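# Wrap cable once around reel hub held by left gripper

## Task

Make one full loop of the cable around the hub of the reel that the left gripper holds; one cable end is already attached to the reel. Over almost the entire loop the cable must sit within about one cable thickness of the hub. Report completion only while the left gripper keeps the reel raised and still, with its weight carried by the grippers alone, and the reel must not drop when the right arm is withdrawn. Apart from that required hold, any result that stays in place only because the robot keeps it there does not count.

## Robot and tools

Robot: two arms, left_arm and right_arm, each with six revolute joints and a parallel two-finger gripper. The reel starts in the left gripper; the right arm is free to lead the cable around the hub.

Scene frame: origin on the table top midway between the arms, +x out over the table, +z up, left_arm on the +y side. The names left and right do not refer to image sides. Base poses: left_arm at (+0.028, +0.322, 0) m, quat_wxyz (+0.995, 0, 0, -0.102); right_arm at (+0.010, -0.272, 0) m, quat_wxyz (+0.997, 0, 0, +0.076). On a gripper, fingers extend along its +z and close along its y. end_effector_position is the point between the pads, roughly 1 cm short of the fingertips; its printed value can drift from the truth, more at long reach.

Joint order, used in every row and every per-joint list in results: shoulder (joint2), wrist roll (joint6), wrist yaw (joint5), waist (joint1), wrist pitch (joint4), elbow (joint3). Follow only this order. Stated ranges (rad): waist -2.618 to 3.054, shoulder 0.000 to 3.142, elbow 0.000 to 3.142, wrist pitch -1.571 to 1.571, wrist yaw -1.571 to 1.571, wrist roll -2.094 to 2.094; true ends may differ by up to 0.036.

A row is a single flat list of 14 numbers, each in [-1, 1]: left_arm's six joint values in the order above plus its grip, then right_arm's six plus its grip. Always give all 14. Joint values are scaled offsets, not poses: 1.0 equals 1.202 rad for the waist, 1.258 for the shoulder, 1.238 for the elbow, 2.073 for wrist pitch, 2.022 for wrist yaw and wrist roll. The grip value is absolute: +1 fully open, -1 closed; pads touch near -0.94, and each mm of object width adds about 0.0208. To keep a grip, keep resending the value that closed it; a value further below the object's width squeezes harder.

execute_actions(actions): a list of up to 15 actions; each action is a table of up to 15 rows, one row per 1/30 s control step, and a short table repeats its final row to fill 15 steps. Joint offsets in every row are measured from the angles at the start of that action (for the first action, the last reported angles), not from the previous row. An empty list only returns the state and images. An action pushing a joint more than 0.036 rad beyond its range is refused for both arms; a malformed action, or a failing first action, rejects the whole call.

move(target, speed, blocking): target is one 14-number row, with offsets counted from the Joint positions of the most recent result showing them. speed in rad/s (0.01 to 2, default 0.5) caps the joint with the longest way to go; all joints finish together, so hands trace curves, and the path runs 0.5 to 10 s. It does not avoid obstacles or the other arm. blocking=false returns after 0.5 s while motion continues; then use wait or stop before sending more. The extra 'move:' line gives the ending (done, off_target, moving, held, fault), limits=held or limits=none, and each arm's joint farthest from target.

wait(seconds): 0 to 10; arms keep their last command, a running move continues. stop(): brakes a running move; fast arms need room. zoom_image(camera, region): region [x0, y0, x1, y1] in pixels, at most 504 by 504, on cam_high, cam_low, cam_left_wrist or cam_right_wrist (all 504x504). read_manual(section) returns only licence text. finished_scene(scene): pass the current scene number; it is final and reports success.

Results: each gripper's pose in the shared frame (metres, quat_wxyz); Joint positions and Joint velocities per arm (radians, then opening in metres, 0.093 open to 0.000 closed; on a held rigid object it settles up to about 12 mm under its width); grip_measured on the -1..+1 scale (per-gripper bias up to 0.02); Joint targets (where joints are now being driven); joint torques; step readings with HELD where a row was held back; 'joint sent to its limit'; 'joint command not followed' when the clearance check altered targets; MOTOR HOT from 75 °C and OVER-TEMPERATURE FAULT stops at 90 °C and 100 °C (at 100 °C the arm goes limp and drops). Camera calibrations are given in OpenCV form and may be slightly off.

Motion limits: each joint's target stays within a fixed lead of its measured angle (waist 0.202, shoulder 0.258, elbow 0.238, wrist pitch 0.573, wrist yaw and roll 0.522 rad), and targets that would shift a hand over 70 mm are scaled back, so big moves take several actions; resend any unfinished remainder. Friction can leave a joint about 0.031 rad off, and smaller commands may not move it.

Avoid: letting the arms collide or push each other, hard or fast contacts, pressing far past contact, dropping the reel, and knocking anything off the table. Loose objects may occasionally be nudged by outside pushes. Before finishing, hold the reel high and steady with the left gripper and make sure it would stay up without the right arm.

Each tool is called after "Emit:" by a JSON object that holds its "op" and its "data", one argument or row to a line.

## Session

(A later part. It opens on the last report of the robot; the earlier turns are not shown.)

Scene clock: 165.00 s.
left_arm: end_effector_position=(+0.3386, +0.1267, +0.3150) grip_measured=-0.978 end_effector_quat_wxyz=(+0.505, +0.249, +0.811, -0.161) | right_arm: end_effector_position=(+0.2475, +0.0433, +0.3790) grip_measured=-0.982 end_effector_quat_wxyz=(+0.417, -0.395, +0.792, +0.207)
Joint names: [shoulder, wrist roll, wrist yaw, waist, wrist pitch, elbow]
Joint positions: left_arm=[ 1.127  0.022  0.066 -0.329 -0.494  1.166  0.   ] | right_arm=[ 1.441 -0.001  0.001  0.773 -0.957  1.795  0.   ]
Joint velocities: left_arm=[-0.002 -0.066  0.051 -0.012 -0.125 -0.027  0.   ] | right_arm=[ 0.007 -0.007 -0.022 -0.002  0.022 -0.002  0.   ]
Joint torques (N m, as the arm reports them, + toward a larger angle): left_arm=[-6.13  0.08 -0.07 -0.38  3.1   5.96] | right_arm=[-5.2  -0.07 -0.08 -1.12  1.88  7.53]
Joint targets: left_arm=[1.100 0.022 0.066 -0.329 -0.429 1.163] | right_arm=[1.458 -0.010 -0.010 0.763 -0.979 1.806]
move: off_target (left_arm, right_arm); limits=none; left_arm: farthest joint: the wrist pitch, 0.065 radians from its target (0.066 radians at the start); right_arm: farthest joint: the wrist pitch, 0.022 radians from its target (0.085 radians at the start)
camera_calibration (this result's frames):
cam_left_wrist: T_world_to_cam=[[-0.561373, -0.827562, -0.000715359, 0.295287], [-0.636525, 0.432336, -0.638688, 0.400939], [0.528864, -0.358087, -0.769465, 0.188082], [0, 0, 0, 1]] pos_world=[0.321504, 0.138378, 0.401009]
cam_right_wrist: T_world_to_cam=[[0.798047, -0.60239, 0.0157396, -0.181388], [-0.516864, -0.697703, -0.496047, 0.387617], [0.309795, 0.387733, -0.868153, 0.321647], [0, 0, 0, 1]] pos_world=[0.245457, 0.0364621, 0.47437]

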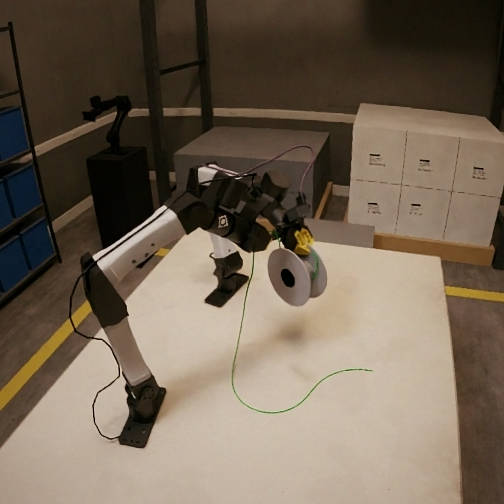

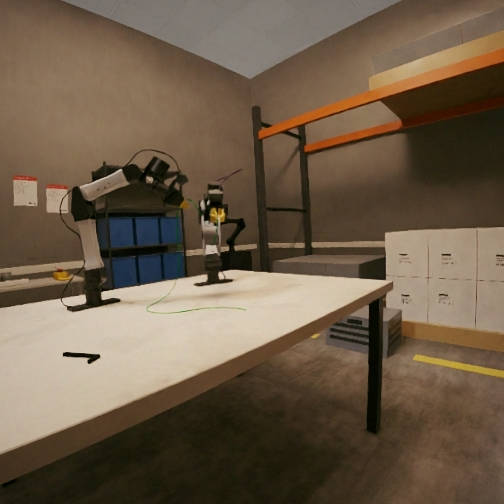

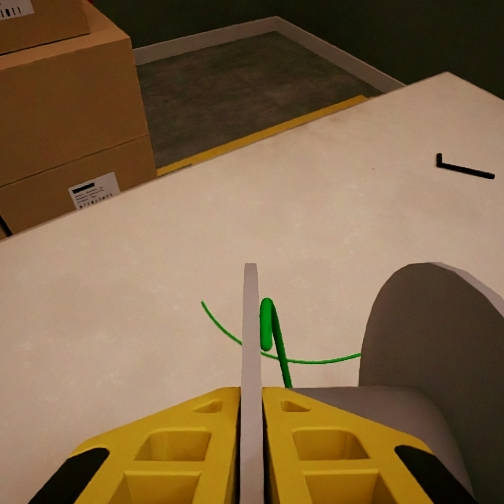

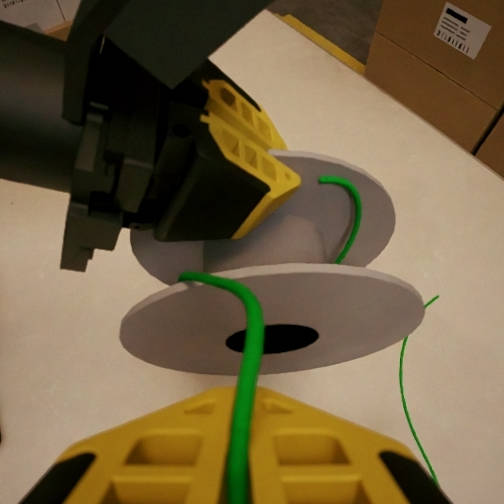

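Emit:
{"op": "move", "data": {
  "target": [-0.021,0,0,0,0.032,-0.002,-1,0.11,-0.252,-0.055,-0.196,0.079,-0.049,-1],
  "speed": 0.28
}}

Scene clock: 178.63 s.
left_arm: end_effector_position=(+0.3385, +0.1268, +0.3147) grip_measured=-0.978 end_effector_quat_wxyz=(+0.504, +0.249, +0.811, -0.161) | right_arm: end_effector_position=(+0.3408, +0.0281, +0.3456) grip_measured=-0.982 end_effector_quat_wxyz=(+0.458, -0.518, +0.717, +0.090)
Joint names: [shoulder, wrist roll, wrist yaw, waist, wrist pitch, elbow]
Joint positions: left_arm=[ 1.127  0.022  0.066 -0.329 -0.495  1.166  0.   ] | right_arm=[ 1.563 -0.501 -0.099  0.546 -0.793  1.753  0.   ]
Joint velocities: left_arm=[-0.017 -0.037 -0.081 -0.012  0.095 -0.002  0.   ] | right_arm=[ 0.017  0.051 -0.037  0.002 -0.037 -0.002  0.   ]
Joint torques (N m, as the arm reports them, + toward a larger angle): left_arm=[-6.11  0.06 -0.07 -0.34  3.13  5.97] | right_arm=[-7.4  -0.04 -0.15 -1.06  2.09  5.73]
Joint targets: left_arm=[1.100 0.022 0.066 -0.329 -0.428 1.163] | right_arm=[1.580 -0.510 -0.110 0.537 -0.793 1.735]
move: off_target (left_arm); limits=none; left_arm: farthest joint: the wrist pitch, 0.068 radians from its target (0.066 radians at the start); right_arm: farthest joint: the elbow, 0.019 radians from its target (0.061 radians at the start)
camera_calibration (this result's frames):
cam_left_wrist: T_world_to_cam=[[-0.561374, -0.827562, -0.000642893, 0.295257], [-0.637154, 0.432707, -0.637809, 0.400576], [0.528105, -0.35764, -0.770194, 0.188398], [0, 0, 0, 1]] pos_world=[0.321484, 0.13839, 0.400784]
cam_right_wrist: T_world_to_cam=[[0.820441, -0.444584, 0.359474, -0.395346], [-0.278481, -0.85987, -0.427868, 0.308414], [0.499324, 0.250934, -0.829281, 0.195439], [0, 0, 0, 1]] pos_world=[0.312658, 0.0403891, 0.436151]

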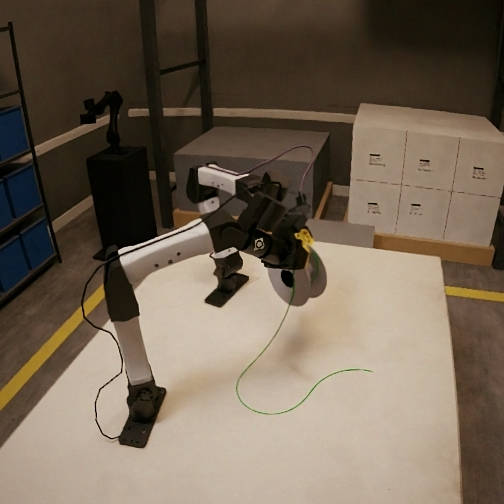

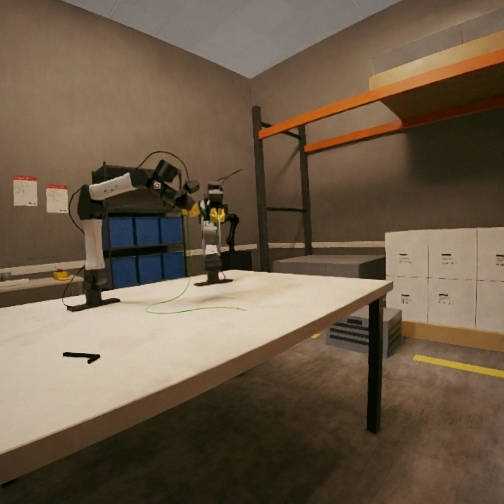

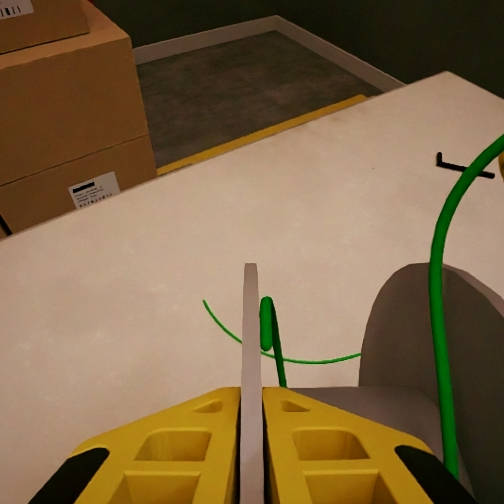

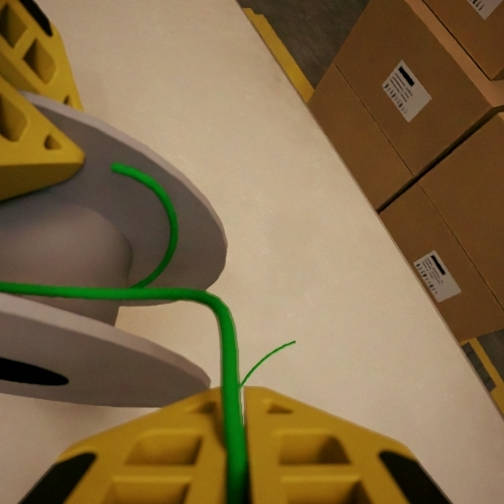

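Emit:
{"op": "move", "data": {
  "target": [-0.021,0,0,0,0.032,-0.002,-1,-0.051,0,-0.08,-0.12,0.379,-0.493,-1],
  "speed": 0.35
}}

Scene clock: 191.13 s.
left_arm: end_effector_position=(+0.3385, +0.1268, +0.3149) grip_measured=-0.978 end_effector_quat_wxyz=(+0.505, +0.249, +0.811, -0.161) | right_arm: end_effector_position=(+0.3894, +0.0199, +0.2680) grip_measured=-0.982 end_effector_quat_wxyz=(+0.563, -0.477, +0.664, +0.122)
Joint names: [shoulder, wrist roll, wrist yaw, waist, wrist pitch, elbow]
Joint positions: left_arm=[ 1.127  0.022  0.066 -0.329 -0.494  1.166  0.   ] | right_arm=[ 1.509 -0.502 -0.255  0.414 -0.006  1.161  0.   ]
Joint velocities: left_arm=[ 0.002 -0.066  0.022 -0.012  0.007  0.007  0.   ] | right_arm=[-0.007 -0.037 -0.007 -0.022 -0.037 -0.002  0.   ]
Joint torques (N m, as the arm reports them, + toward a larger angle): left_arm=[-6.1   0.07 -0.08 -0.37  3.1   5.98] | right_arm=[-10.23   0.01  -0.13  -1.32   2.22   6.41]
Joint targets: left_arm=[1.100 0.022 0.066 -0.329 -0.429 1.163] | right_arm=[1.499 -0.501 -0.261 0.402 -0.007 1.143]
move: off_target (left_arm); limits=none; left_arm: farthest joint: the wrist pitch, 0.066 radians from its target (0.067 radians at the start); right_arm: farthest joint: the elbow, 0.019 radians from its target (0.610 radians at the start)
camera_calibration (this result's frames):
cam_left_wrist: T_world_to_cam=[[-0.561373, -0.827562, -0.000691204, 0.295277], [-0.636734, 0.432459, -0.638395, 0.400818], [0.528611, -0.357938, -0.769709, 0.188187], [0, 0, 0, 1]] pos_world=[0.321498, 0.138382, 0.400934]
cam_right_wrist: T_world_to_cam=[[0.764133, -0.515819, 0.387339, -0.3951], [-0.188328, -0.752705, -0.630847, 0.298776], [0.616955, 0.409104, -0.67231, 0.0178311], [0, 0, 0, 1]] pos_world=[0.347176, 0.0137952, 0.353508]

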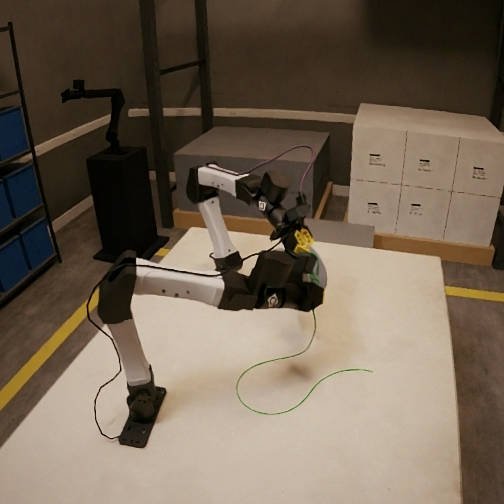

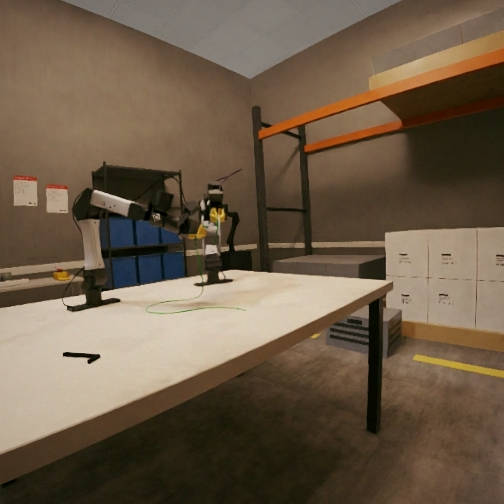

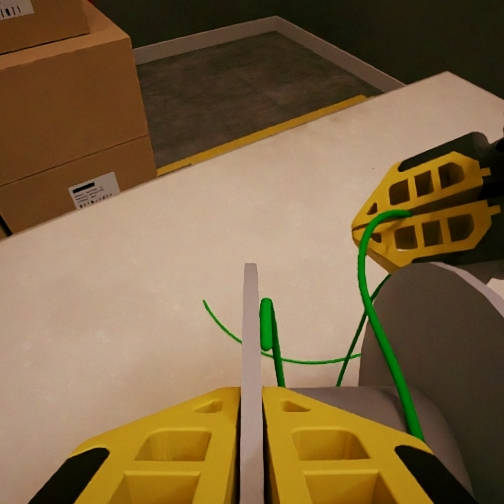

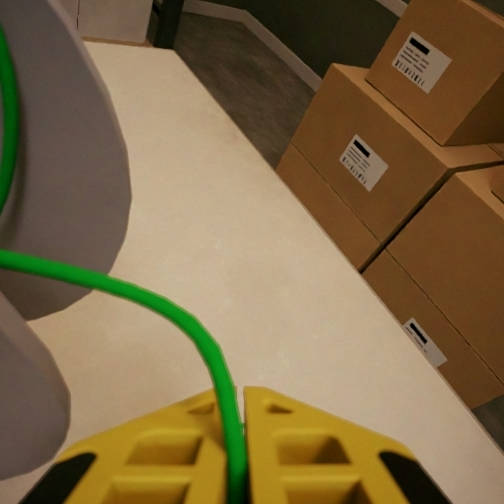

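Emit:
{"op": "move", "data": {
  "target": [0.316,0,0,0,-0.323,0.935,-1,0.303,0.179,-0.027,-0.028,0.503,-0.361,-0.78],
  "speed": 0.33
}}

Emit:
{"op": "zoom_image", "data": {
  "camera": "cam_low",
  "region": [150, 150, 260, 300]
}}

Scene clock: 208.47 s.
left_arm: end_effector_position=(+0.3337, +0.1310, +0.4855) grip_measured=-0.978 end_effector_quat_wxyz=(+0.509, +0.247, +0.809, -0.158) | right_arm: end_effector_position=(+0.4029, +0.0234, +0.1444) grip_measured=-0.783 end_effector_quat_wxyz=(+0.628, -0.342, +0.657, +0.238)
Joint names: [shoulder, wrist roll, wrist yaw, waist, wrist pitch, elbow]
Joint positions: left_arm=[ 1.521  0.022  0.059 -0.329 -1.214  2.287  0.   ] | right_arm=[ 1.872 -0.148 -0.297  0.391  1.038  0.732  0.008]
Joint velocities: left_arm=[ 0.002 -0.022 -0.022  0.007 -0.022  0.012  0.   ] | right_arm=[-0.007  0.051  0.022 -0.002  0.022 -0.012 -0.   ]
Joint torques (N m, as the arm reports them, + toward a larger angle): left_arm=[-4.33  0.07  0.   -0.38  2.92  6.21] | right_arm=[-9.04  0.1  -0.18 -1.22  2.24  4.56]
Joint targets: left_arm=[1.524 0.022 0.066 -0.329 -1.164 2.323] | right_arm=[1.890 -0.140 -0.309 0.380 1.037 0.715]
move: off_target (left_arm); limits=none; left_arm: farthest joint: the wrist pitch, 0.050 radians from its target (0.669 radians at the start); right_arm: farthest joint: the shoulder, 0.019 radians from its target (0.381 radians at the start)
camera_calibration (this result's frames):
cam_left_wrist: T_world_to_cam=[[-0.556079, -0.831116, -0.00467347, 0.29684], [-0.633887, 0.427741, -0.64438, 0.507333], [0.537553, -0.355364, -0.764691, 0.317831], [0, 0, 0, 1]] pos_world=[0.315808, 0.142647, 0.571345]
cam_right_wrist: T_world_to_cam=[[0.742521, -0.65719, 0.129477, -0.306492], [-0.261127, -0.462015, -0.847558, 0.279826], [0.616827, 0.59552, -0.514666, -0.102047], [0, 0, 0, 1]] pos_world=[0.363592, -0.0113683, 0.224332]

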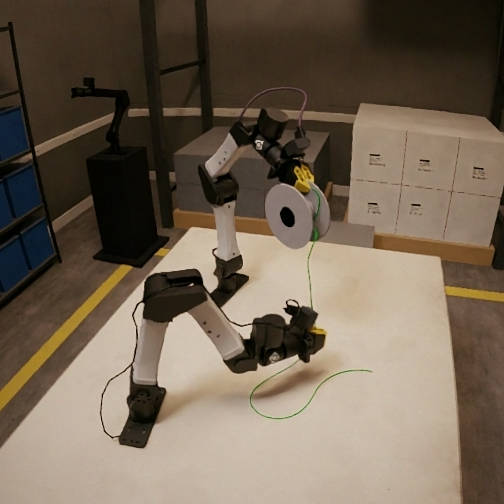

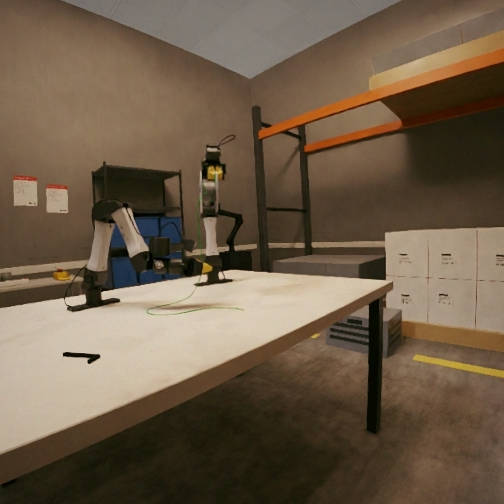

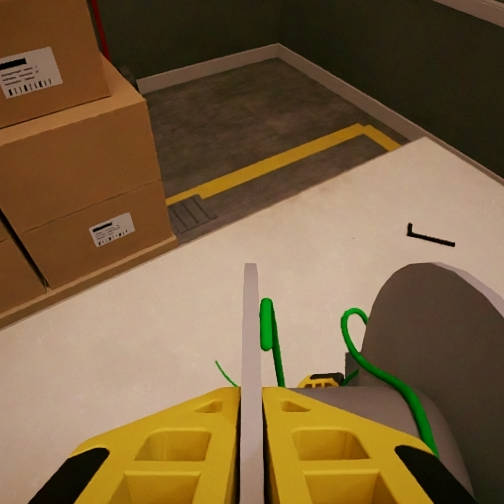

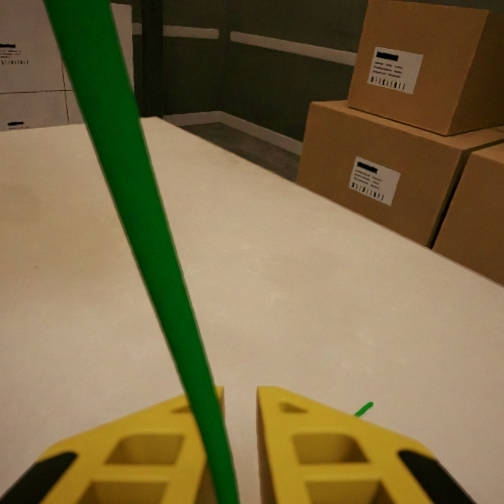

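Region (150, 150, 260, 300) of cam_low's 504x504 image, scaled by 3.360, with more detail than that image has; it fills the left 370 columns of this view, and the rest is white.

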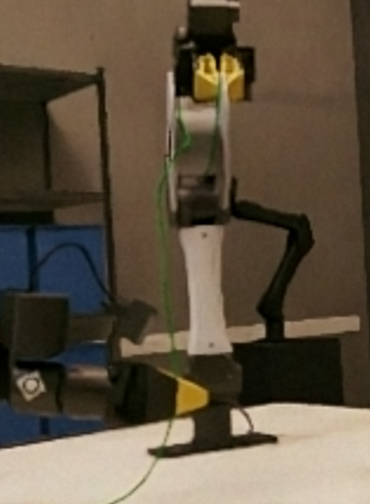

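Emit:
{"op": "execute_actions", "data": {
  "actions": [
    [[0.002,0,0.003,0,0.024,0.029,-1,0.014,0,0,0,0,-0.014,-1]]
  ]
}}

Emit:
{"op": "move", "data": {
  "target": [0.002,0,0.003,0,0.03,0.029,-1,0.155,-0.08,0,0.034,-0.035,0.191,-1],
  "speed": 0.2
}}

Emit:
{"op": "zoom_image", "data": {
  "camera": "cam_low",
  "region": [150, 150, 260, 300]
}}

Scene clock: 216.87 s.
left_arm: end_effector_position=(+0.3336, +0.1311, +0.4854) grip_measured=-0.978 end_effector_quat_wxyz=(+0.509, +0.247, +0.809, -0.158) | right_arm: end_effector_position=(+0.4029, +0.0234, +0.1448) grip_measured=-0.985 end_effector_quat_wxyz=(+0.629, -0.342, +0.656, +0.238)
Joint names: [shoulder, wrist roll, wrist yaw, waist, wrist pitch, elbow]
Joint positions: left_arm=[ 1.521  0.022  0.059 -0.329 -1.214  2.287  0.   ] | right_arm=[ 1.872 -0.148 -0.297  0.391  1.039  0.732  0.   ]
Joint velocities: left_arm=[-0.012  0.007 -0.007 -0.002 -0.037 -0.017  0.   ] | right_arm=[-0.012 -0.139  0.007 -0.002  0.095 -0.002  0.   ]
Joint torques (N m, as the arm reports them, + toward a larger angle): left_arm=[-4.34  0.07 -0.02 -0.36  2.94  6.2 ] | right_arm=[-9.18  0.02 -0.03 -0.11  2.26  4.52]
Joint targets: left_arm=[1.523 0.022 0.065 -0.329 -1.164 2.323] | right_arm=[1.889 -0.148 -0.297 0.391 1.038 0.715]
Step readings (joint positions):
0: left_arm=[1.521 0.022 0.059 -0.329 -1.214 2.287] | right_arm=[1.872 -0.148 -0.297 0.391 1.038 0.732]
1: left_arm=[1.521 0.022 0.059 -0.329 -1.214 2.287] | right_arm=[1.872 -0.148 -0.297 0.391 1.038 0.732]
2: left_arm=[1.521 0.022 0.059 -0.329 -1.214 2.287] | right_arm=[1.872 -0.148 -0.297 0.391 1.039 0.732]
4: left_arm=[1.521 0.022 0.059 -0.329 -1.214 2.287] | right_arm=[1.872 -0.148 -0.297 0.391 1.039 0.732]
8: left_arm=[1.521 0.022 0.059 -0.329 -1.214 2.287] | right_arm=[1.872 -0.148 -0.297 0.391 1.039 0.732]
15: Joint positions above
camera_calibration (this result's frames):
cam_left_wrist: T_world_to_cam=[[-0.556081, -0.831115, -0.00465174, 0.296827], [-0.634098, 0.427866, -0.644088, 0.507162], [0.537302, -0.355216, -0.764937, 0.317976], [0, 0, 0, 1]] pos_world=[0.315801, 0.14265, 0.57127]
cam_right_wrist: T_world_to_cam=[[0.742364, -0.657352, 0.129552, -0.306493], [-0.260276, -0.461122, -0.848306, 0.279889], [0.617375, 0.596033, -0.513414, -0.102308], [0, 0, 0, 1]] pos_world=[0.36354, -0.0114315, 0.224612]

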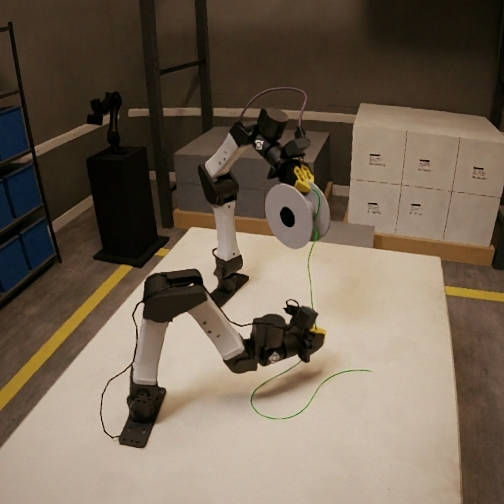

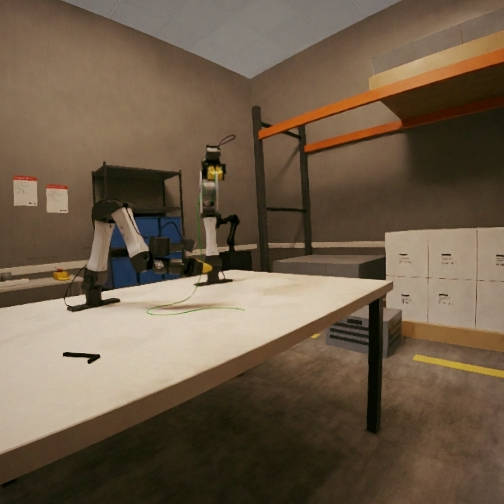

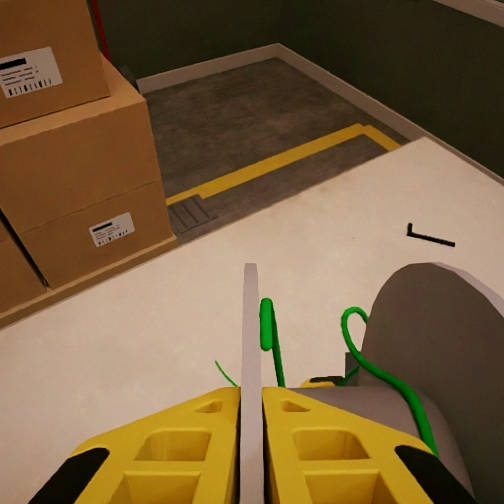

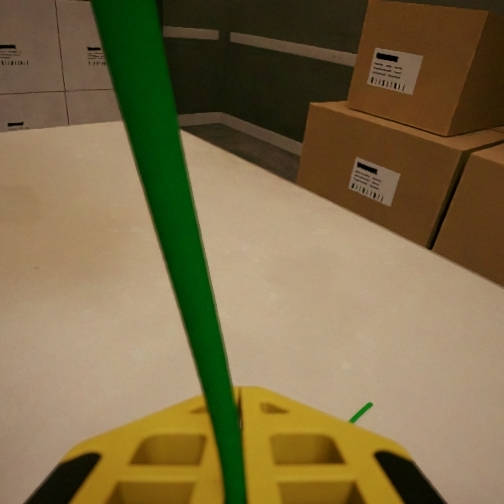

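Scene clock: 218.60 s.
left_arm: end_effector_position=(+0.3329, +0.1315, +0.4837) grip_measured=-0.978 end_effector_quat_wxyz=(+0.505, +0.247, +0.812, -0.158) | right_arm: end_effector_position=(+0.4377, +0.0639, +0.1366) grip_measured=-0.985 end_effector_quat_wxyz=(+0.644, -0.400, +0.621, +0.199)
Joint names: [shoulder, wrist roll, wrist yaw, waist, wrist pitch, elbow]
Joint positions: left_arm=[ 1.521  0.022  0.059 -0.329 -1.222  2.287  0.   ] | right_arm=[ 2.046 -0.3   -0.297  0.422  0.992  0.958  0.   ]
Joint velocities: left_arm=[-0.002  0.037 -0.051  0.022  0.022 -0.002  0.   ] | right_arm=[ 0.002 -0.066  0.007  0.007 -0.007  0.007  0.   ]
Joint torques (N m, as the arm reports them, + toward a larger angle): left_arm=[-4.33  0.07 -0.01 -0.35  3.16  6.22] | right_arm=[-11.06  -0.02  -0.03   0.72   2.     6.7 ]
Joint targets: left_arm=[1.523 0.022 0.065 -0.329 -1.152 2.323] | right_arm=[2.067 -0.309 -0.297 0.432 0.967 0.969]
move: off_target (left_arm, right_arm); limits=none; left_arm: farthest joint: the wrist pitch, 0.070 radians from its target (0.062 radians at the start); right_arm: farthest joint: the wrist pitch, 0.026 radians from its target (0.073 radians at the start)
camera_calibration (this result's frames):
cam_left_wrist: T_world_to_cam=[[-0.556111, -0.831097, -0.00419531, 0.296558], [-0.638522, 0.430474, -0.637951, 0.503553], [0.532005, -0.352093, -0.770065, 0.32102], [0, 0, 0, 1]] pos_world=[0.315665, 0.142731, 0.569692]
cam_right_wrist: T_world_to_cam=[[0.746587, -0.603801, 0.279342, -0.330359], [-0.13822, -0.551495, -0.822647, 0.249593], [0.650771, 0.575567, -0.495196, -0.167926], [0, 0, 0, 1]] pos_world=[0.390422, 0.0348309, 0.214454]

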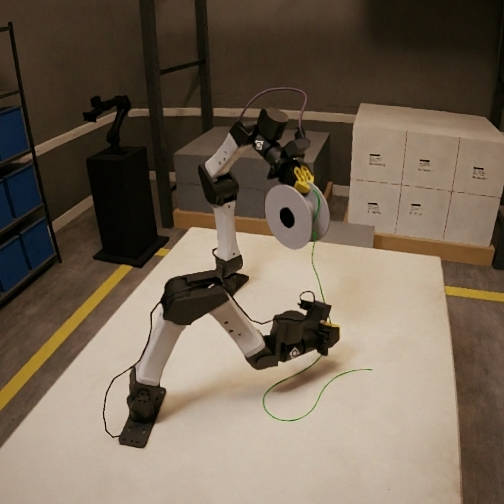

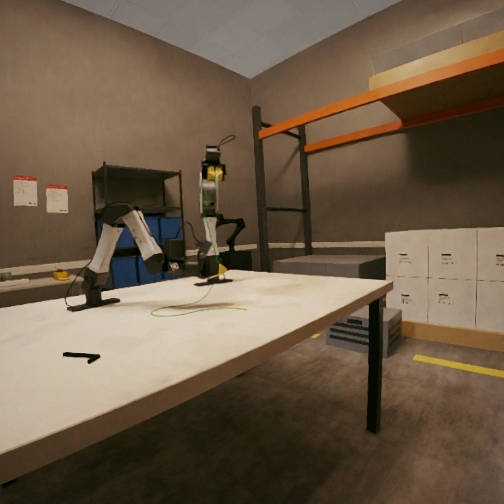

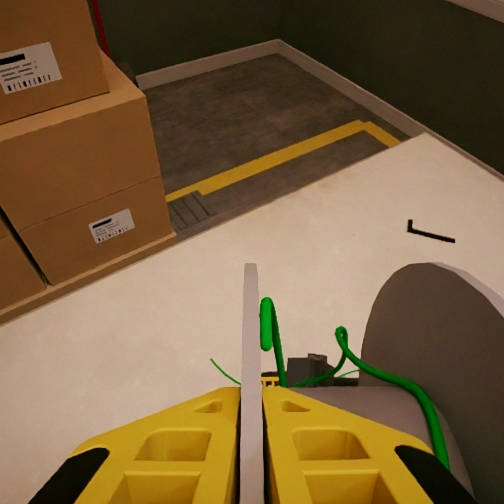

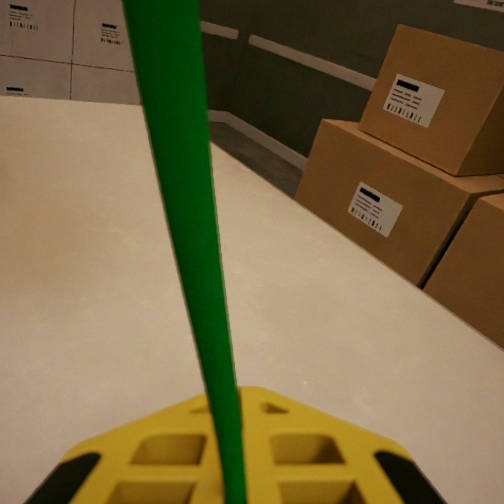

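Region (150, 150, 260, 300) of cam_low's 504x504 image, scaled by 3.360, with more detail than that image has; it fills the left 370 columns of this view, and the rest is white.

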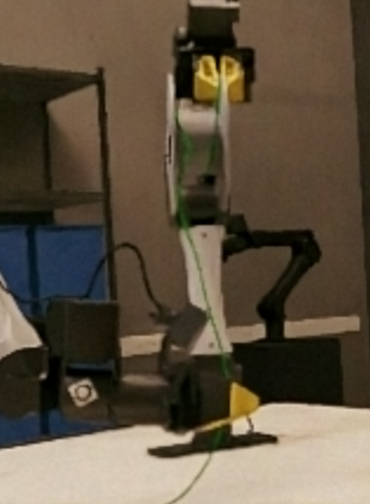

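Emit:
{"op": "move", "data": {
  "target": [0.002,0,0.003,0,0.038,0.029,-1,0.017,0.153,0.102,0.21,0.041,-0.133,-1],
  "speed": 0.2
}}

Scene clock: 227.93 s.
left_arm: end_effector_position=(+0.3326, +0.1317, +0.4830) grip_measured=-0.978 end_effector_quat_wxyz=(+0.504, +0.248, +0.812, -0.157) | right_arm: end_effector_position=(+0.3506, +0.1186, +0.1030) grip_measured=-0.985 end_effector_quat_wxyz=(+0.584, -0.332, +0.679, +0.297)
Joint names: [shoulder, wrist roll, wrist yaw, waist, wrist pitch, elbow]
Joint positions: left_arm=[ 1.521  0.022  0.059 -0.329 -1.225  2.287  0.   ] | right_arm=[ 2.046  0.    -0.104  0.667  1.09   0.814  0.   ]
Joint velocities: left_arm=[ 0.007 -0.051 -0.007  0.002 -0.022  0.007  0.   ] | right_arm=[-0.002 -0.037  0.022 -0.007  0.022  0.002  0.   ]
Joint torques (N m, as the arm reports them, + toward a larger angle): left_arm=[-4.39  0.07 -0.02 -0.39  3.31  6.2 ] | right_arm=[-10.17   0.13   0.12   0.5    2.22   3.78]
Joint targets: left_arm=[1.523 0.022 0.065 -0.329 -1.143 2.323] | right_arm=[2.067 0.009 -0.091 0.675 1.078 0.793]
move: off_target (left_arm, right_arm); limits=none; left_arm: farthest joint: the wrist pitch, 0.082 radians from its target (0.079 radians at the start); right_arm: farthest joint: the shoulder, 0.021 radians from its target (0.021 radians at the start)
camera_calibration (this result's frames):
cam_left_wrist: T_world_to_cam=[[-0.556122, -0.831091, -0.00402136, 0.296455], [-0.640196, 0.431461, -0.635602, 0.502172], [0.529978, -0.350898, -0.772006, 0.322171], [0, 0, 0, 1]] pos_world=[0.31561, 0.142763, 0.569092]
cam_right_wrist: T_world_to_cam=[[0.792712, -0.609591, -0.00253326, -0.20943], [-0.34091, -0.439866, -0.830842, 0.298698], [0.50536, 0.659482, -0.556503, -0.112045], [0, 0, 0, 1]] pos_world=[0.324469, 0.0776121, 0.185287]

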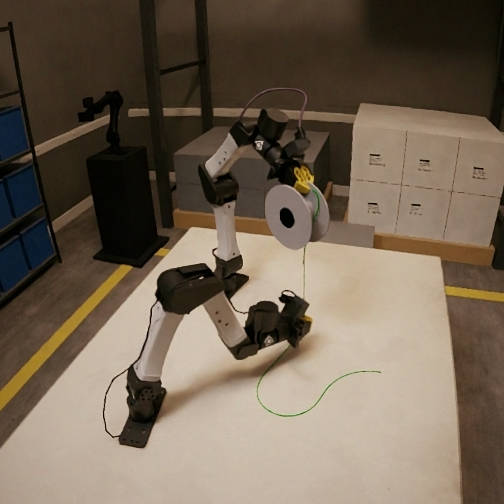

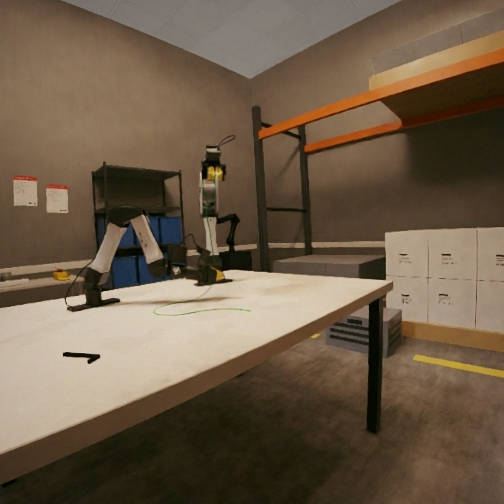

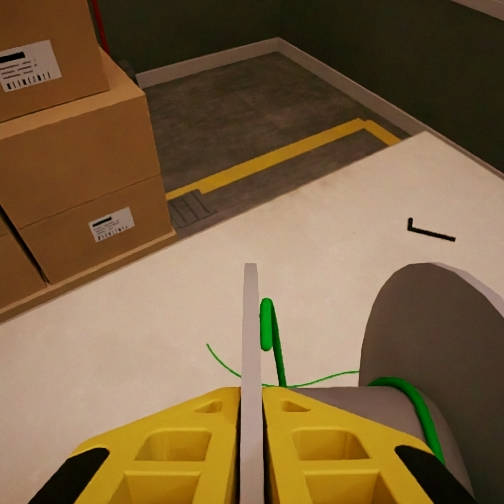

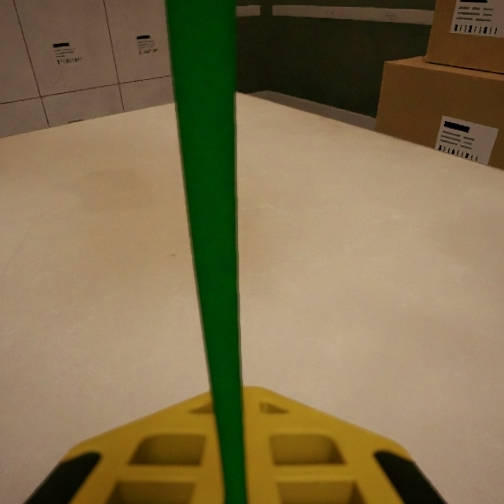

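Emit:
{"op": "execute_actions", "data": {
  "actions": [
    [[0.002,0,0.003,0,0.043,0.029,-1,0.019,0,0,0,-0.01,-0.017,-1],[0.002,0,0.003,0,0.046,0.03,-1,0.021,0,0,0,-0.014,-0.017,-1],[0.002,0,0.003,0,0.049,0.03,-1,0.023,0,0,0,-0.018,-0.017,-1],[0.002,0,0.003,0,0.052,0.03,-1,0.025,0,0,0,-0.022,-0.017,-1],[0.002,0,0.003,0,0.055,0.031,-1,0.027,0,0,0,-0.026,-0.017,-1],[0.002,0,0.003,0,0.058,0.031,-1,0.029,0,0,0,-0.03,-0.017,-1],[0.0,0,0.003,0,0.061,0.032,-1,0.031,0,0,0,-0.034,-0.017,-1],[0.0,0,0.003,0,0.064,0.032,-1,0.033,0,0,0,-0.038,-0.017,-1],[0.0,0,0.003,0,0.067,0.033,-1,0.035,0,0,0,-0.042,-0.017,-1],[0.0,0,0.003,0,0.07,0.033,-1,0.037,0,0,0,-0.046,-0.017,-1],[0.0,0,0.003,0,0.073,0.034,-1,0.039,0,0,0,-0.05,-0.017,-1]],
    [[-0.004,-0.008,0.003,0,0.072,0.034,-1,0.032,0,0,0,-0.045,-0.017,-1]],
    [[-0.006,-0.008,0.003,0,0.068,0.034,-1,0.03,0,0,0,-0.04,-0.017,-1],[-0.006,-0.008,0.003,0,0.064,0.033,-1,0.027,0,0,0,-0.035,-0.017,-1],[-0.006,-0.008,0.003,0,0.06,0.032,-1,0.024,0,0,0,-0.03,-0.017,-1],[-0.006,-0.008,0.003,0,0.055,0.031,-1,0.021,0,0,0,-0.025,-0.017,-1],[-0.006,-0.008,0.003,0,0.05,0.03,-1,0.018,0,0,0,-0.02,-0.017,-1],[-0.006,-0.008,0.003,0,0.045,0.03,-1,0.015,0,0,0,-0.015,-0.017,-1],[-0.006,-0.008,0.003,0,0.04,0.03,-1,0.012,0,0,0,-0.01,-0.017,-1],[-0.006,-0.008,0.003,0,0.034,0.03,-1,0.01,0,0,0,-0.005,-0.017,-1]]
  ]
}}

Scene clock: 248.17 s.
left_arm: end_effector_position=(+0.3405, +0.1270, +0.4791) grip_measured=-0.978 end_effector_quat_wxyz=(+0.502, +0.251, +0.813, -0.155) | right_arm: end_effector_position=(+0.3501, +0.1180, +0.0914) grip_measured=-0.985 end_effector_quat_wxyz=(+0.574, -0.335, +0.688, +0.293)
Joint names: [shoulder, wrist roll, wrist yaw, waist, wrist pitch, elbow]
Joint positions: left_arm=[ 1.542  0.03   0.059 -0.329 -1.21   2.287  0.   ] | right_arm=[ 2.063  0.001 -0.104  0.667  1.076  0.814  0.   ]
Joint velocities: left_arm=[-0.002  0.007 -0.051 -0.007 -0.051  0.002  0.   ] | right_arm=[ 0.002 -0.11  -0.051  0.012 -0.022  0.007  0.   ]
Joint torques (N m, as the arm reports them, + toward a larger angle): left_arm=[-5.69 -0.08 -0.01 -0.37  3.18  6.38] | right_arm=[-11.07   0.04   0.03   0.     2.11   3.67]
Joint targets: left_arm=[1.534 0.014 0.065 -0.329 -1.137 2.324] | right_arm=[2.075 0.001 -0.104 0.667 1.057 0.793]
Step readings (joint positions; steps 1 to 15: 1st action; 16 to 30: 2nd action; 31 to 45: 3rd action):
0: left_arm=[1.521 0.022 0.059 -0.329 -1.225 2.287] | right_arm=[2.046 0.001 -0.104 0.667 1.090 0.814]
1: left_arm=[1.521 0.022 0.059 -0.329 -1.225 2.287] | right_arm=[2.046 0.001 -0.104 0.667 1.090 0.814]
2: left_arm=[1.521 0.022 0.059 -0.329 -1.223 2.287] | right_arm=[2.046 0.001 -0.104 0.667 1.090 0.814]
4: left_arm=[1.521 0.022 0.059 -0.329 -1.219 2.287] | right_arm=[2.046 0.001 -0.104 0.667 1.090 0.814]
8: left_arm=[1.522 0.025 0.059 -0.329 -1.213 2.287] | right_arm=[2.052 0.001 -0.104 0.667 1.088 0.814]
15: left_arm=[1.534 0.030 0.059 -0.329 -1.212 2.287] | right_arm=[2.060 0.001 -0.104 0.667 1.073 0.814]
16: left_arm=[1.535 0.030 0.059 -0.329 -1.212 2.287] | right_arm=[2.060 0.001 -0.104 0.667 1.072 0.814]
17: left_arm=[1.536 0.030 0.059 -0.329 -1.211 2.287] | right_arm=[2.061 0.001 -0.104 0.667 1.071 0.814]
19: left_arm=[1.538 0.030 0.059 -0.329 -1.209 2.287] | right_arm=[2.062 0.001 -0.104 0.667 1.070 0.814]
23: left_arm=[1.542 0.030 0.059 -0.329 -1.208 2.287] | right_arm=[2.063 0.001 -0.104 0.667 1.068 0.814]
30: left_arm=[1.542 0.030 0.059 -0.329 -1.208 2.287] | right_arm=[2.063 0.001 -0.104 0.667 1.068 0.814]
31: left_arm=[1.542 0.030 0.059 -0.329 -1.208 2.287] | right_arm=[2.063 0.001 -0.104 0.667 1.068 0.814]
32: left_arm=[1.542 0.030 0.059 -0.329 -1.208 2.287] | right_arm=[2.063 0.001 -0.104 0.667 1.068 0.814]
34: left_arm=[1.542 0.030 0.059 -0.329 -1.208 2.287] | right_arm=[2.063 0.001 -0.104 0.667 1.069 0.814]
38: left_arm=[1.542 0.030 0.059 -0.329 -1.210 2.287] | right_arm=[2.063 0.001 -0.104 0.667 1.075 0.814]
45: Joint positions above
camera_calibration (this result's frames):
cam_left_wrist: T_world_to_cam=[[-0.558947, -0.829136, -0.0105181, 0.30079], [-0.639404, 0.439049, -0.631188, 0.503448], [0.527959, -0.346076, -0.775558, 0.315151], [0, 0, 0, 1]] pos_world=[0.323645, 0.137423, 0.565352]
cam_right_wrist: T_world_to_cam=[[0.792358, -0.610029, -0.00576805, -0.208976], [-0.358451, -0.457894, -0.813539, 0.295286], [0.493641, 0.646682, -0.581482, -0.109965], [0, 0, 0, 1]] pos_world=[0.325713, 0.0788405, 0.175079]

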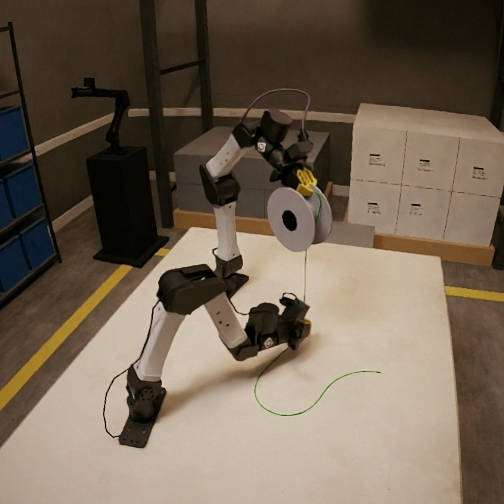

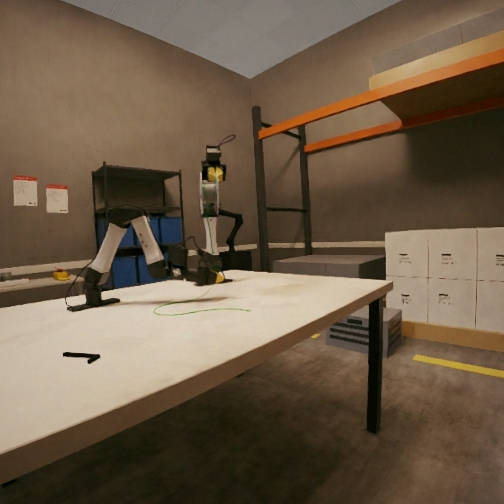

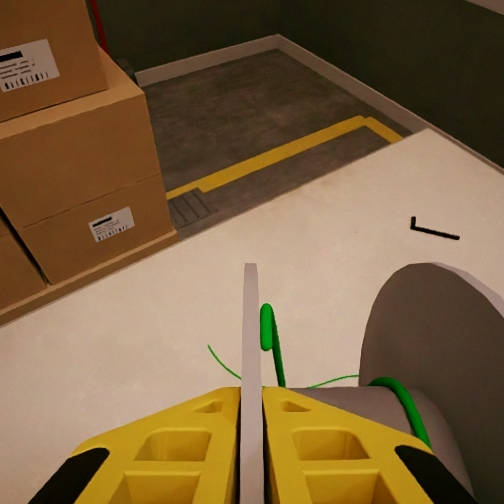

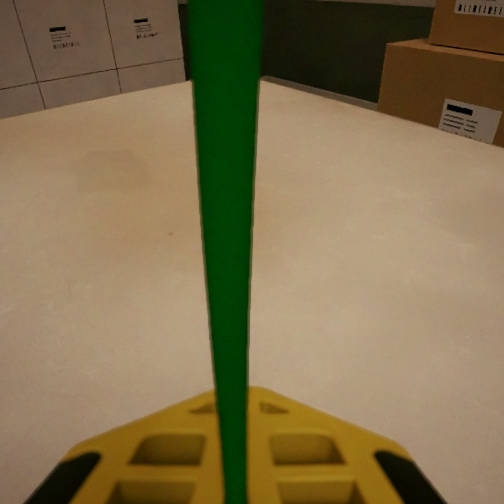

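Emit:
{"op": "move", "data": {
  "target": [-0.214,-0.006,0.003,0,0.179,-0.437,-1,-0.071,0.301,0.18,0.428,-0.069,0.055,-1],
  "speed": 0.33
}}

Scene clock: 258.27 s.
left_arm: end_effector_position=(+0.3333, +0.1313, +0.4224) grip_measured=-0.978 end_effector_quat_wxyz=(+0.506, +0.251, +0.811, -0.155) | right_arm: end_effector_position=(+0.1756, +0.2257, +0.1286) grip_measured=-0.985 end_effector_quat_wxyz=(+0.447, -0.192, +0.731, +0.479)
Joint names: [shoulder, wrist roll, wrist yaw, waist, wrist pitch, elbow]
Joint positions: left_arm=[ 1.297  0.03   0.059 -0.329 -0.912  1.752  0.   ] | right_arm=[1.979 0.6   0.25  1.176 0.96  0.872 0.   ]
Joint velocities: left_arm=[-0.007  0.051 -0.022  0.012 -0.022  0.002  0.   ] | right_arm=[-0.007  0.007 -0.007 -0.007  0.037 -0.012  0.   ]
Joint torques (N m, as the arm reports them, + toward a larger angle): left_arm=[-6.3  -0.04 -0.02 -0.38  3.18  4.61] | right_arm=[-12.72   0.07   0.17   0.3    2.01   6.76]
Joint targets: left_arm=[1.272 0.018 0.065 -0.329 -0.839 1.746] | right_arm=[1.973 0.610 0.260 1.182 0.933 0.882]
move: off_target (left_arm, right_arm); limits=none; left_arm: farthest joint: the wrist pitch, 0.073 radians from its target (0.371 radians at the start); right_arm: farthest joint: the wrist pitch, 0.027 radians from its target (0.143 radians at the start)
camera_calibration (this result's frames):
cam_left_wrist: T_world_to_cam=[[-0.558877, -0.829178, -0.0109788, 0.299863], [-0.635236, 0.436592, -0.637073, 0.462583], [0.533041, -0.349071, -0.770725, 0.273104], [0, 0, 0, 1]] pos_world=[0.31586, 0.142013, 0.508479]
cam_right_wrist: T_world_to_cam=[[0.71017, -0.477445, -0.517402, 0.0455542], [-0.673971, -0.248594, -0.695675, 0.305369], [0.203524, 0.842762, -0.498328, -0.0758258], [0, 0, 0, 1]] pos_world=[0.188891, 0.161566, 0.198221]

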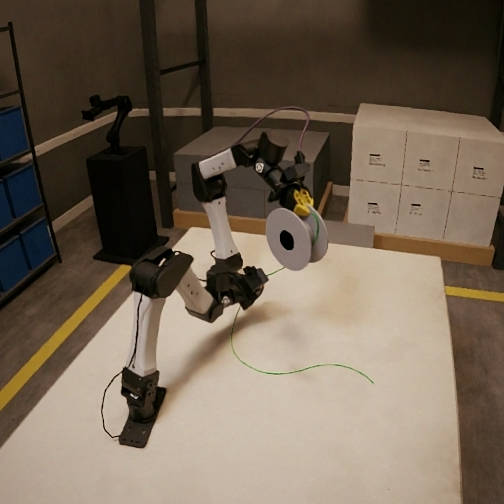

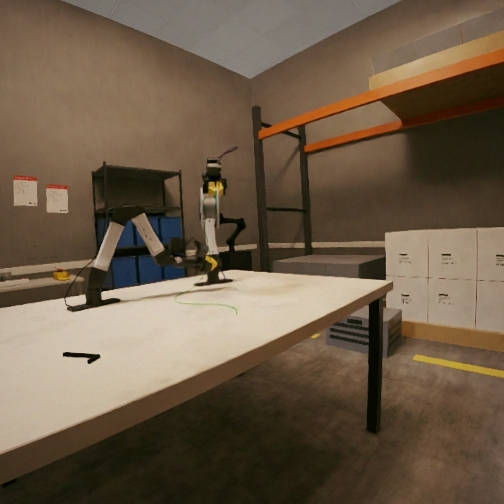

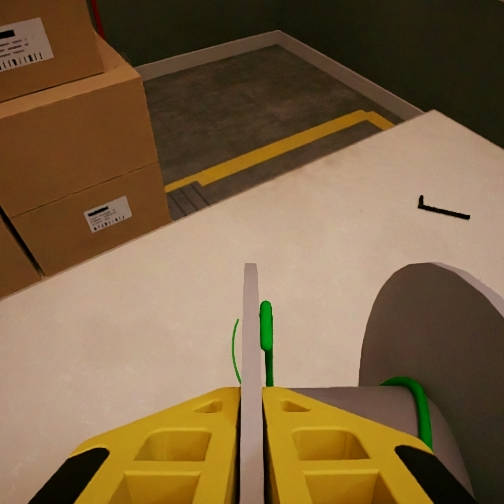

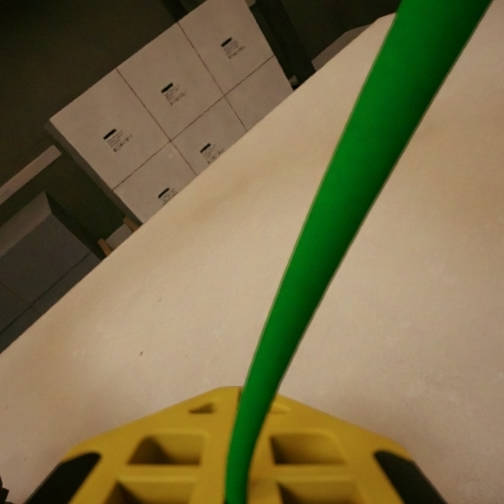

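Emit:
{"op": "move", "data": {
  "target": [-0.156,-0.006,0.003,0,0.233,-0.476,-1,-0.166,0.252,0.054,0.145,-0.225,0.158,-1],
  "speed": 0.3
}}

Emit:
{"op": "zoom_image", "data": {
  "camera": "cam_high",
  "region": [200, 200, 340, 330]
}}

Scene clock: 269.97 s.
left_arm: end_effector_position=(+0.3389, +0.1280, +0.3140) grip_measured=-0.978 end_effector_quat_wxyz=(+0.504, +0.251, +0.812, -0.155) | right_arm: end_effector_position=(+0.1077, +0.2478, +0.2109) grip_measured=-0.986 end_effector_quat_wxyz=(+0.298, -0.042, +0.769, +0.564)
Joint names: [shoulder, wrist roll, wrist yaw, waist, wrist pitch, elbow]
Joint positions: left_arm=[ 1.127  0.03   0.059 -0.329 -0.499  1.166  0.   ] | right_arm=[1.775 1.099 0.348 1.341 0.517 1.06  0.   ]
Joint velocities: left_arm=[ 0.002 -0.066 -0.007 -0.007 -0.037 -0.002  0.   ] | right_arm=[-0.002 -0.037 -0.037  0.017  0.022  0.012  0.   ]
Joint torques (N m, as the arm reports them, + toward a larger angle): left_arm=[-6.12 -0.04 -0.02 -0.36  3.16  5.94] | right_arm=[-12.1    0.06   0.21   0.76   2.02   7.68]
Joint targets: left_arm=[1.101 0.018 0.065 -0.329 -0.429 1.163] | right_arm=[1.770 1.109 0.359 1.350 0.493 1.068]
move: off_target (left_arm, right_arm); limits=none; left_arm: farthest joint: the wrist pitch, 0.070 radians from its target (0.483 radians at the start); right_arm: farthest joint: the wrist pitch, 0.023 radians from its target (0.466 radians at the start)
camera_calibration (this result's frames):
cam_left_wrist: T_world_to_cam=[[-0.558902, -0.829163, -0.0108176, 0.299021], [-0.636699, 0.437455, -0.635018, 0.398248], [0.531266, -0.348025, -0.772422, 0.18641], [0, 0, 0, 1]] pos_world=[0.321654, 0.138597, 0.400117]
cam_right_wrist: T_world_to_cam=[[0.406754, -0.370243, -0.835147, 0.220064], [-0.913316, -0.144699, -0.380678, 0.255974], [0.0200984, 0.917596, -0.397006, -0.0597889], [0, 0, 0, 1]] pos_world=[0.145475, 0.173378, 0.257493]

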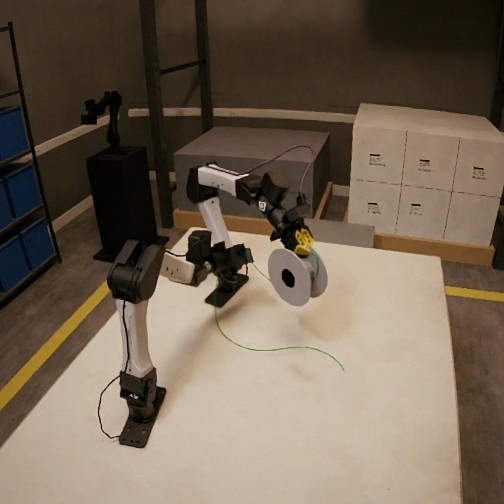

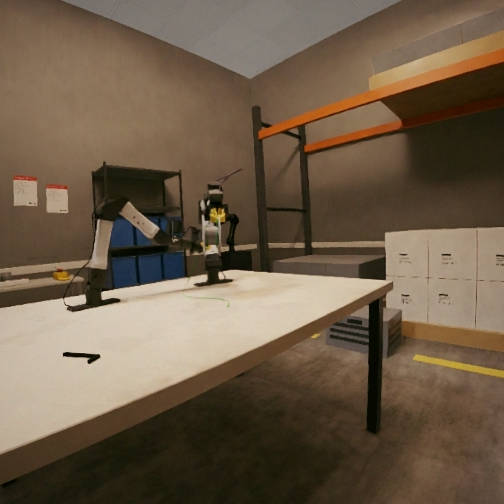

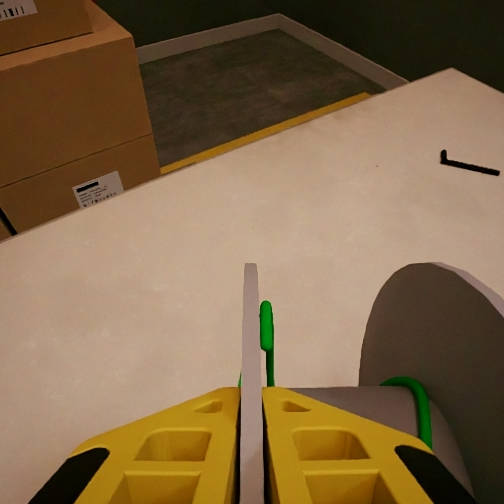

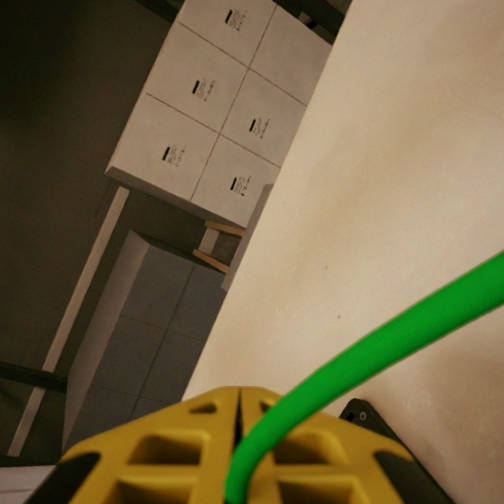

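Region (200, 200, 340, 330) of cam_high's 504x504 image, scaled by 3.600, with more detail than that image has; it fills the top 468 rows of this view, and the rest is white.

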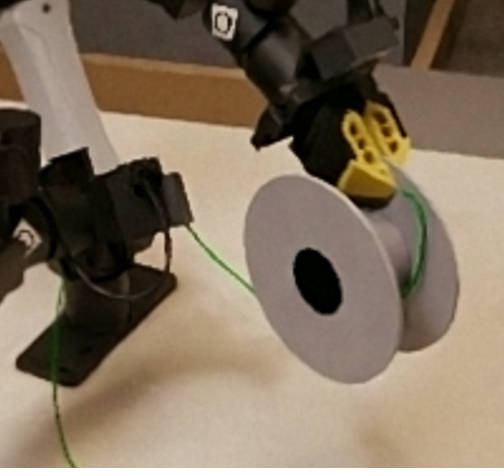

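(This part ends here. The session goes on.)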